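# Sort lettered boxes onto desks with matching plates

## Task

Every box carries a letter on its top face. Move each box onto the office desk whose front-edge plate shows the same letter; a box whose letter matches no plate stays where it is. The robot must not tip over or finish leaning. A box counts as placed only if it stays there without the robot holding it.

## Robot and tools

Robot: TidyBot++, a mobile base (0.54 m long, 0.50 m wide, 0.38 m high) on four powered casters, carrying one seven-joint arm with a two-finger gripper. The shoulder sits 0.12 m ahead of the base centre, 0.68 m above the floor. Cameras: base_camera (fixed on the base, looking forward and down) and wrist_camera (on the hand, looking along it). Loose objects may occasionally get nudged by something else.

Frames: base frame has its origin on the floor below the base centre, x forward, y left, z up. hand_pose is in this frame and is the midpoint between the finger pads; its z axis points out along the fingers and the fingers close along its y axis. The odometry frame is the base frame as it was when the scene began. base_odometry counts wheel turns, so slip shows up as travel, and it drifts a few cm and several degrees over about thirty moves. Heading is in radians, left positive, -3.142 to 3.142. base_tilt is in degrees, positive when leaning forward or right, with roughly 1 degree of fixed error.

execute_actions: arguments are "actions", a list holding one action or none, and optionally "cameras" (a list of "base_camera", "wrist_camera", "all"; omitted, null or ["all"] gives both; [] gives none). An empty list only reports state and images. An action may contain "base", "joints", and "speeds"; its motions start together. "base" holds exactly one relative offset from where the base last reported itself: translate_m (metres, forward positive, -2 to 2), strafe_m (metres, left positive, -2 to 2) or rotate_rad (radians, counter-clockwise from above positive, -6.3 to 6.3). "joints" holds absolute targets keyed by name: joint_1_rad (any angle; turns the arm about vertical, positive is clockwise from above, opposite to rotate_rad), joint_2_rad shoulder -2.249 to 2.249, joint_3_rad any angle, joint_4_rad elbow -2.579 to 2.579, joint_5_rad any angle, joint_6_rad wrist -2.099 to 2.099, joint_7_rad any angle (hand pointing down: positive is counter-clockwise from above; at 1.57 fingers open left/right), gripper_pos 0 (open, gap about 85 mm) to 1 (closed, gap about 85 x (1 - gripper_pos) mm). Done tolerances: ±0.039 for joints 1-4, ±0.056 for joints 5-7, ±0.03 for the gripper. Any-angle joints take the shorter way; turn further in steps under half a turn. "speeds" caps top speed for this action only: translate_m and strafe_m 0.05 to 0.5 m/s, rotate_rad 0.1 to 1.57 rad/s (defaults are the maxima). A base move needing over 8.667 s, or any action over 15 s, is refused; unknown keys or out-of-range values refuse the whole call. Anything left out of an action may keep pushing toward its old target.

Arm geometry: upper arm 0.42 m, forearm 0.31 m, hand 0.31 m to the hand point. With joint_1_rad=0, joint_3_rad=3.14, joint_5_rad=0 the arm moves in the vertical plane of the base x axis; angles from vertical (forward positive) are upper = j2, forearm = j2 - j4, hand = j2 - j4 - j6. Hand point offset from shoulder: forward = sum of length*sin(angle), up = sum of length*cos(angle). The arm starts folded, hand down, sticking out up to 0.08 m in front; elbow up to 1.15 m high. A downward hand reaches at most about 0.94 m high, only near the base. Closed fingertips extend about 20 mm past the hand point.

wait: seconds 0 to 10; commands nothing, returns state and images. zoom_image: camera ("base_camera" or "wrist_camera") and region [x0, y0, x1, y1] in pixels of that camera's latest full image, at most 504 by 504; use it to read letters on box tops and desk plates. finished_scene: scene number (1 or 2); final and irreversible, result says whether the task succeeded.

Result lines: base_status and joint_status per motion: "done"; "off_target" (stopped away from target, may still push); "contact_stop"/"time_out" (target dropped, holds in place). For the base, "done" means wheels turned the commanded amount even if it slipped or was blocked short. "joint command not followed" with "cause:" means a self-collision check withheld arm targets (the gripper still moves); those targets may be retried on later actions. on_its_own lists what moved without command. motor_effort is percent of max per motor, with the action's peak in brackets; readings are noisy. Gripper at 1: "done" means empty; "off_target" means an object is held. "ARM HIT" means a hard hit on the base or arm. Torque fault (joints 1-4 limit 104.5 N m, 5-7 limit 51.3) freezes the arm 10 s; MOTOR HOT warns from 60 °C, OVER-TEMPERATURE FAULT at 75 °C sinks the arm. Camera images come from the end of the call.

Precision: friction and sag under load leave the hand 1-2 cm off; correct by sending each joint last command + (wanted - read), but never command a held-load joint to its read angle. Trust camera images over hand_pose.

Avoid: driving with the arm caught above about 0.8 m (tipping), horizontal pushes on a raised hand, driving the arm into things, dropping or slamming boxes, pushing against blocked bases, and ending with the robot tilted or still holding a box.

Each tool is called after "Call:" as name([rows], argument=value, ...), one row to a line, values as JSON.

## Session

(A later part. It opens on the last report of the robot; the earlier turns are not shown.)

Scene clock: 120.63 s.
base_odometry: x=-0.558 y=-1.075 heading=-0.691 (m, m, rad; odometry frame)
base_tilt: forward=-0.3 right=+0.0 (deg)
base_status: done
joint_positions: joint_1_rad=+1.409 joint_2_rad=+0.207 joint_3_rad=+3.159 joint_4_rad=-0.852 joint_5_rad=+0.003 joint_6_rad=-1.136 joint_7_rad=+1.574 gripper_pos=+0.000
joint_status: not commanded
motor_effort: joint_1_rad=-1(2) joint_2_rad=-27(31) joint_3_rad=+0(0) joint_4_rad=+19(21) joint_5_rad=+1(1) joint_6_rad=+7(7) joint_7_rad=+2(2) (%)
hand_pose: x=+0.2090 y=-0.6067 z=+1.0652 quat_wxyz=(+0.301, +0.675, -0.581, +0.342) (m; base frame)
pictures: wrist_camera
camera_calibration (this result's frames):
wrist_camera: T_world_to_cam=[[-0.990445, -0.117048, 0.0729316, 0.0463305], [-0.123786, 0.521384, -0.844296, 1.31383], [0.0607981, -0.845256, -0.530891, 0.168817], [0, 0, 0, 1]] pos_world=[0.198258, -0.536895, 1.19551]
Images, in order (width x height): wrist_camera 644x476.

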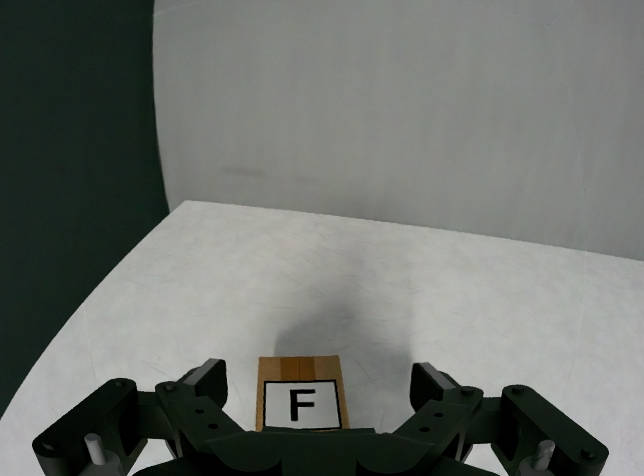

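Call:
execute_actions([
  {"base":{"translate_m":0.007},"joints":{"joint_4_rad":-1.13,"joint_6_rad":-0.84}},
], cameras=["wrist_camera"])

Call:
execute_actions([
  {"joints":{"gripper_pos":1}},
], cameras=[])

Call:
execute_actions([
  {"joints":{"joint_2_rad":-0.65},"base":{"strafe_m":0.19},"speeds":{"strafe_m":0.1}},
], cameras=["wrist_camera"])

Scene clock: 133.10 s.
base_odometry: x=-0.552 y=-1.080 heading=-0.691 (m, m, rad; odometry frame)
base_tilt: forward=-0.3 right=+0.0 (deg)
base_status: done
joint_positions: joint_1_rad=+1.404 joint_2_rad=+0.206 joint_3_rad=+3.159 joint_4_rad=-1.123 joint_5_rad=+0.003 joint_6_rad=-0.878 joint_7_rad=+1.574 gripper_pos=+0.000
joint_status: all done
motor_effort: joint_1_rad=-1(4) joint_2_rad=-29(30) joint_3_rad=+2(1) joint_4_rad=+21(21) joint_5_rad=+1(0) joint_6_rad=+6(6) joint_7_rad=+2(1) (%)
hand_pose: x=+0.2164 y=-0.6345 z=+0.9845 quat_wxyz=(+0.297, +0.678, -0.580, +0.339) (m; base frame)
pictures: wrist_camera
camera_calibration (this result's frames):
wrist_camera: T_world_to_cam=[[-0.989578, -0.123848, 0.0734604, 0.0512732], [-0.128478, 0.52902, -0.838828, 1.2615], [0.065025, -0.839524, -0.539418, 0.113201], [0, 0, 0, 1]] pos_world=[0.205453, -0.565976, 1.11548]
Images, in order (width x height): wrist_camera 644x476.

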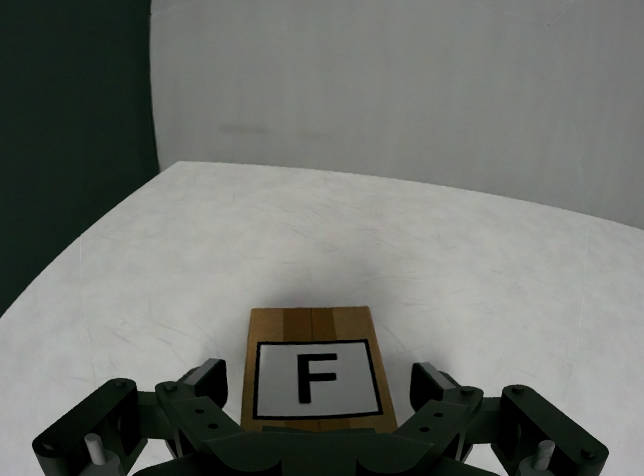

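Scene clock: 134.20 s.
base_odometry: x=-0.552 y=-1.080 heading=-0.691 (m, m, rad; odometry frame)
base_tilt: forward=-0.3 right=+0.0 (deg)
base_status: not commanded
joint_positions: joint_1_rad=+1.404 joint_2_rad=+0.204 joint_3_rad=+3.159 joint_4_rad=-1.124 joint_5_rad=+0.003 joint_6_rad=-0.875 joint_7_rad=+1.574 gripper_pos=+0.352
joint_status: gripper_pos off_target (ended at +0.352, target +1.000)
motor_effort: joint_1_rad=-1(0) joint_2_rad=-29(32) joint_3_rad=+0(1) joint_4_rad=+21(22) joint_5_rad=+2(1) joint_6_rad=+6(7) joint_7_rad=+2(2) (%)
hand_pose: x=+0.2164 y=-0.6344 z=+0.9852 quat_wxyz=(+0.298, +0.678, -0.580, +0.340) (m; base frame)
pictures: none
No camera images: the call's "cameras" was empty. Leave "cameras" out to get every camera's image.

Scene clock: 136.70 s.
base_odometry: x=-0.431 y=-0.933 heading=-0.692 (m, m, rad; odometry frame)
base_tilt: forward=-0.3 right=+0.0 (deg)
base_status: done
joint_positions: joint_1_rad=+1.404 joint_2_rad=-0.651 joint_3_rad=+3.159 joint_4_rad=-1.134 joint_5_rad=+0.003 joint_6_rad=-0.874 joint_7_rad=+1.574 gripper_pos=+0.352
joint_status: all done
motor_effort: joint_1_rad=+0(2) joint_2_rad=+9(34) joint_3_rad=+0(1) joint_4_rad=+15(24) joint_5_rad=+1(1) joint_6_rad=+8(8) joint_7_rad=+1(2) (%)
hand_pose: x=+0.1422 y=-0.1941 z=+1.3612 quat_wxyz=(+0.506, +0.474, -0.411, +0.592) (m; base frame)
pictures: wrist_camera
camera_calibration (this result's frames):
wrist_camera: T_world_to_cam=[[-0.996347, -0.0838662, 0.0161121, 0.0915084], [0.00749598, -0.273822, -0.961751, 1.32716], [0.0850702, -0.958117, 0.27345, -0.441447], [0, 0, 0, 1]] pos_world=[0.11878, -0.0518768, 1.39564]
Images, in order (width x height): wrist_camera 644x476.

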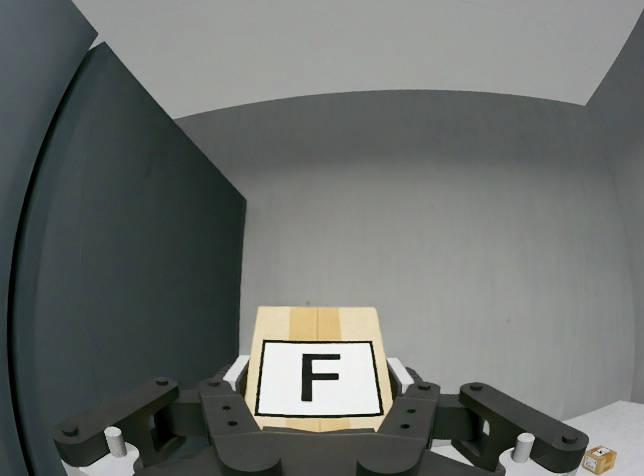

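Call:
execute_actions([
  {"base":{"strafe_m":2}},
], cameras=["base_camera"])

Call:
execute_actions([
  {"base":{"translate_m":1.6}},
], cameras=[])

Call:
execute_actions([
  {"base":{"strafe_m":-2},"joints":{"joint_2_rad":0.08,"joint_4_rad":-1.81,"joint_6_rad":-0.14}},
], cameras=["wrist_camera"])

Call:
execute_actions([
  {"joints":{"joint_2_rad":0.23}},
], cameras=["wrist_camera"])

Scene clock: 144.80 s.
base_odometry: x=+0.845 y=+0.607 heading=-0.692 (m, m, rad; odometry frame)
base_tilt: forward=-0.4 right=-0.1 (deg)
base_status: done
joint_positions: joint_1_rad=+1.404 joint_2_rad=-0.651 joint_3_rad=+3.159 joint_4_rad=-1.134 joint_5_rad=+0.003 joint_6_rad=-0.874 joint_7_rad=+1.574 gripper_pos=+0.352
joint_status: not commanded
motor_effort: joint_1_rad=-1(0) joint_2_rad=+9(13) joint_3_rad=+1(1) joint_4_rad=+15(16) joint_5_rad=+1(0) joint_6_rad=+8(9) joint_7_rad=+1(2) (%)
hand_pose: x=+0.1422 y=-0.1941 z=+1.3612 quat_wxyz=(+0.506, +0.474, -0.411, +0.592) (m; base frame)
pictures: base_camera
Images, in order (width x height): base_camera 644x364.

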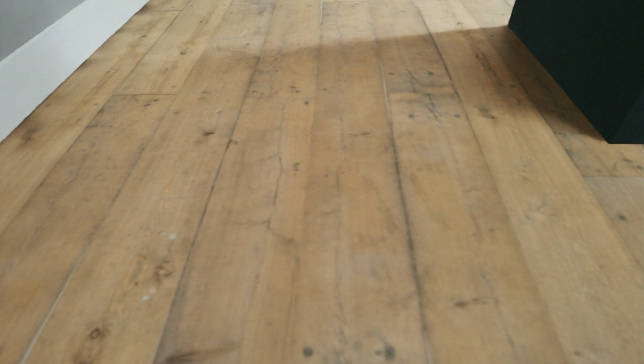

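Scene clock: 149.37 s.
base_odometry: x=+2.078 y=-0.413 heading=-0.692 (m, m, rad; odometry frame)
base_tilt: forward=-0.3 right=-0.1 (deg)
base_status: done
joint_positions: joint_1_rad=+1.404 joint_2_rad=-0.651 joint_3_rad=+3.160 joint_4_rad=-1.134 joint_5_rad=+0.003 joint_6_rad=-0.874 joint_7_rad=+1.574 gripper_pos=+0.352
joint_status: not commanded
motor_effort: joint_1_rad=-1(1) joint_2_rad=+9(11) joint_3_rad=+1(2) joint_4_rad=+15(15) joint_5_rad=+1(0) joint_6_rad=+8(8) joint_7_rad=+2(2) (%)
hand_pose: x=+0.1419 y=-0.1941 z=+1.3612 quat_wxyz=(+0.506, +0.474, -0.411, +0.592) (m; base frame)
pictures: none
No camera images: the call's "cameras" was empty. Leave "cameras" out to get every camera's image.

Scene clock: 154.73 s.
base_odometry: x=+0.803 y=-1.954 heading=-0.691 (m, m, rad; odometry frame)
base_tilt: forward=-0.3 right=+0.0 (deg)
base_status: done
joint_positions: joint_1_rad=+1.404 joint_2_rad=+0.088 joint_3_rad=+3.160 joint_4_rad=-1.811 joint_5_rad=+0.003 joint_6_rad=-0.181 joint_7_rad=+1.574 gripper_pos=+0.352
joint_status: all done
motor_effort: joint_1_rad=-1(1) joint_2_rad=-26(31) joint_3_rad=+1(2) joint_4_rad=+22(25) joint_5_rad=+1(1) joint_6_rad=+7(10) joint_7_rad=+2(2) (%)
hand_pose: x=+0.2105 y=-0.5998 z=+0.8479 quat_wxyz=(+0.332, +0.655, -0.561, +0.382) (m; base frame)
pictures: wrist_camera
camera_calibration (this result's frames):
wrist_camera: T_world_to_cam=[[-0.99091, -0.116486, 0.0672965, 0.0696821], [-0.110602, 0.420639, -0.900461, 1.11134], [0.0765835, -0.899719, -0.429699, -0.0625703], [0, 0, 0, 1]] pos_world=[0.196757, -0.515652, 0.969144]
Images, in order (width x height): wrist_camera 644x476.

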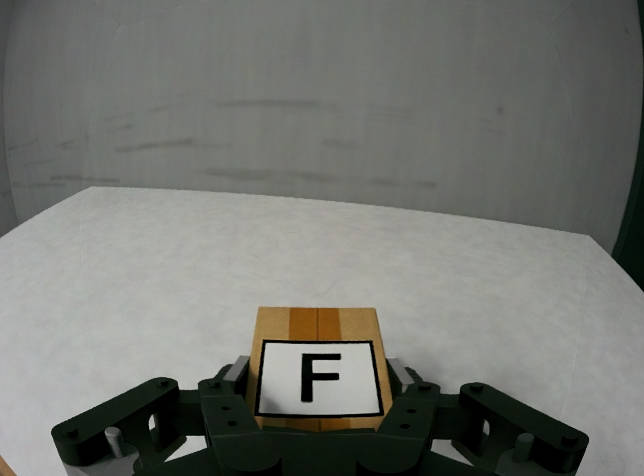

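Scene clock: 155.90 s.
base_odometry: x=+0.803 y=-1.954 heading=-0.691 (m, m, rad; odometry frame)
base_tilt: forward=-0.3 right=+0.0 (deg)
base_status: not commanded
joint_positions: joint_1_rad=+1.404 joint_2_rad=+0.236 joint_3_rad=+3.160 joint_4_rad=-1.811 joint_5_rad=+0.003 joint_6_rad=-0.175 joint_7_rad=+1.573 gripper_pos=+0.352
joint_status: all done
motor_effort: joint_1_rad=-1(0) joint_2_rad=-30(34) joint_3_rad=+1(1) joint_4_rad=+21(22) joint_5_rad=+1(2) joint_6_rad=+7(8) joint_7_rad=+1(2) (%)
hand_pose: x=+0.2136 y=-0.6184 z=+0.7580 quat_wxyz=(+0.292, +0.681, -0.582, +0.334) (m; base frame)
pictures: wrist_camera
camera_calibration (this result's frames):
wrist_camera: T_world_to_cam=[[-0.989265, -0.126265, 0.0735655, 0.0655204], [-0.130931, 0.542286, -0.829929, 1.06462], [0.0648971, -0.830652, -0.552997, 0.0204651], [0, 0, 0, 1]] pos_world=[0.202882, -0.552059, 0.89006]
Images, in order (width x height): wrist_camera 644x476.

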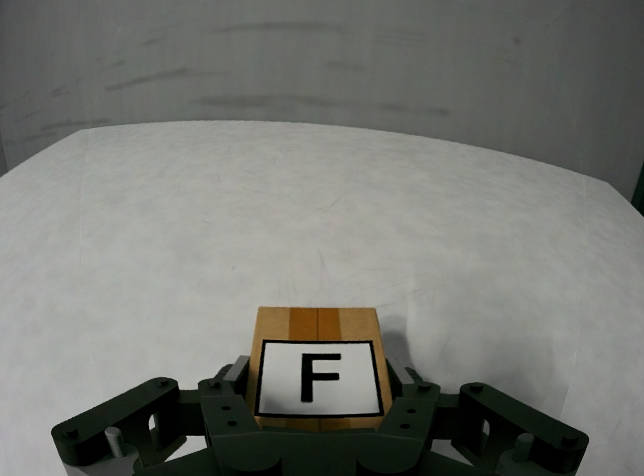

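Call:
execute_actions([
  {"joints":{"gripper_pos":0}},
], cameras=[])

Call:
execute_actions([
  {"base":{"strafe_m":0.4},"joints":{"joint_2_rad":0.1}},
], cameras=["wrist_camera"])

Scene clock: 164.70 s.
base_odometry: x=+0.803 y=-1.954 heading=-0.691 (m, m, rad; odometry frame)
base_tilt: forward=-0.3 right=+0.0 (deg)
base_status: not commanded
joint_positions: joint_1_rad=+1.404 joint_2_rad=+0.236 joint_3_rad=+3.160 joint_4_rad=-1.811 joint_5_rad=+0.003 joint_6_rad=-0.175 joint_7_rad=+1.573 gripper_pos=+0.000
joint_status: all done
motor_effort: joint_1_rad=-1(1) joint_2_rad=-29(31) joint_3_rad=+0(1) joint_4_rad=+20(21) joint_5_rad=+1(1) joint_6_rad=+6(7) joint_7_rad=+2(2) (%)
hand_pose: x=+0.2136 y=-0.6184 z=+0.7580 quat_wxyz=(+0.292, +0.681, -0.582, +0.334) (m; base frame)
pictures: none
No camera images: the call's "cameras" was empty. Leave "cameras" out to get every camera's image.

Scene clock: 166.93 s.
base_odometry: x=+1.058 y=-1.646 heading=-0.692 (m, m, rad; odometry frame)
base_tilt: forward=-0.3 right=+0.0 (deg)
base_status: done
joint_positions: joint_1_rad=+1.402 joint_2_rad=+0.096 joint_3_rad=+3.160 joint_4_rad=-1.810 joint_5_rad=+0.003 joint_6_rad=-0.173 joint_7_rad=+1.573 gripper_pos=+0.000
joint_status: all done
motor_effort: joint_1_rad=-1(4) joint_2_rad=-25(33) joint_3_rad=+0(2) joint_4_rad=+21(22) joint_5_rad=+1(1) joint_6_rad=+6(7) joint_7_rad=+2(2) (%)
hand_pose: x=+0.2118 y=-0.6022 z=+0.8456 quat_wxyz=(+0.332, +0.656, -0.560, +0.383) (m; base frame)
pictures: wrist_camera
camera_calibration (this result's frames):
wrist_camera: T_world_to_cam=[[-0.990752, -0.117896, 0.0671651, 0.0701269], [-0.111052, 0.420153, -0.900633, 1.11035], [0.0779611, -0.899762, -0.42936, -0.0664614], [0, 0, 0, 1]] pos_world=[0.197967, -0.518049, 0.966772]
Images, in order (width x height): wrist_camera 644x476.

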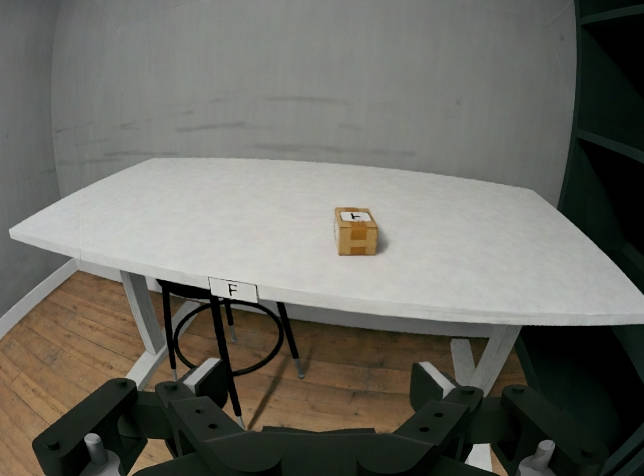

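Call:
finished_scene(scene=2)

The scene is finished: the task was done.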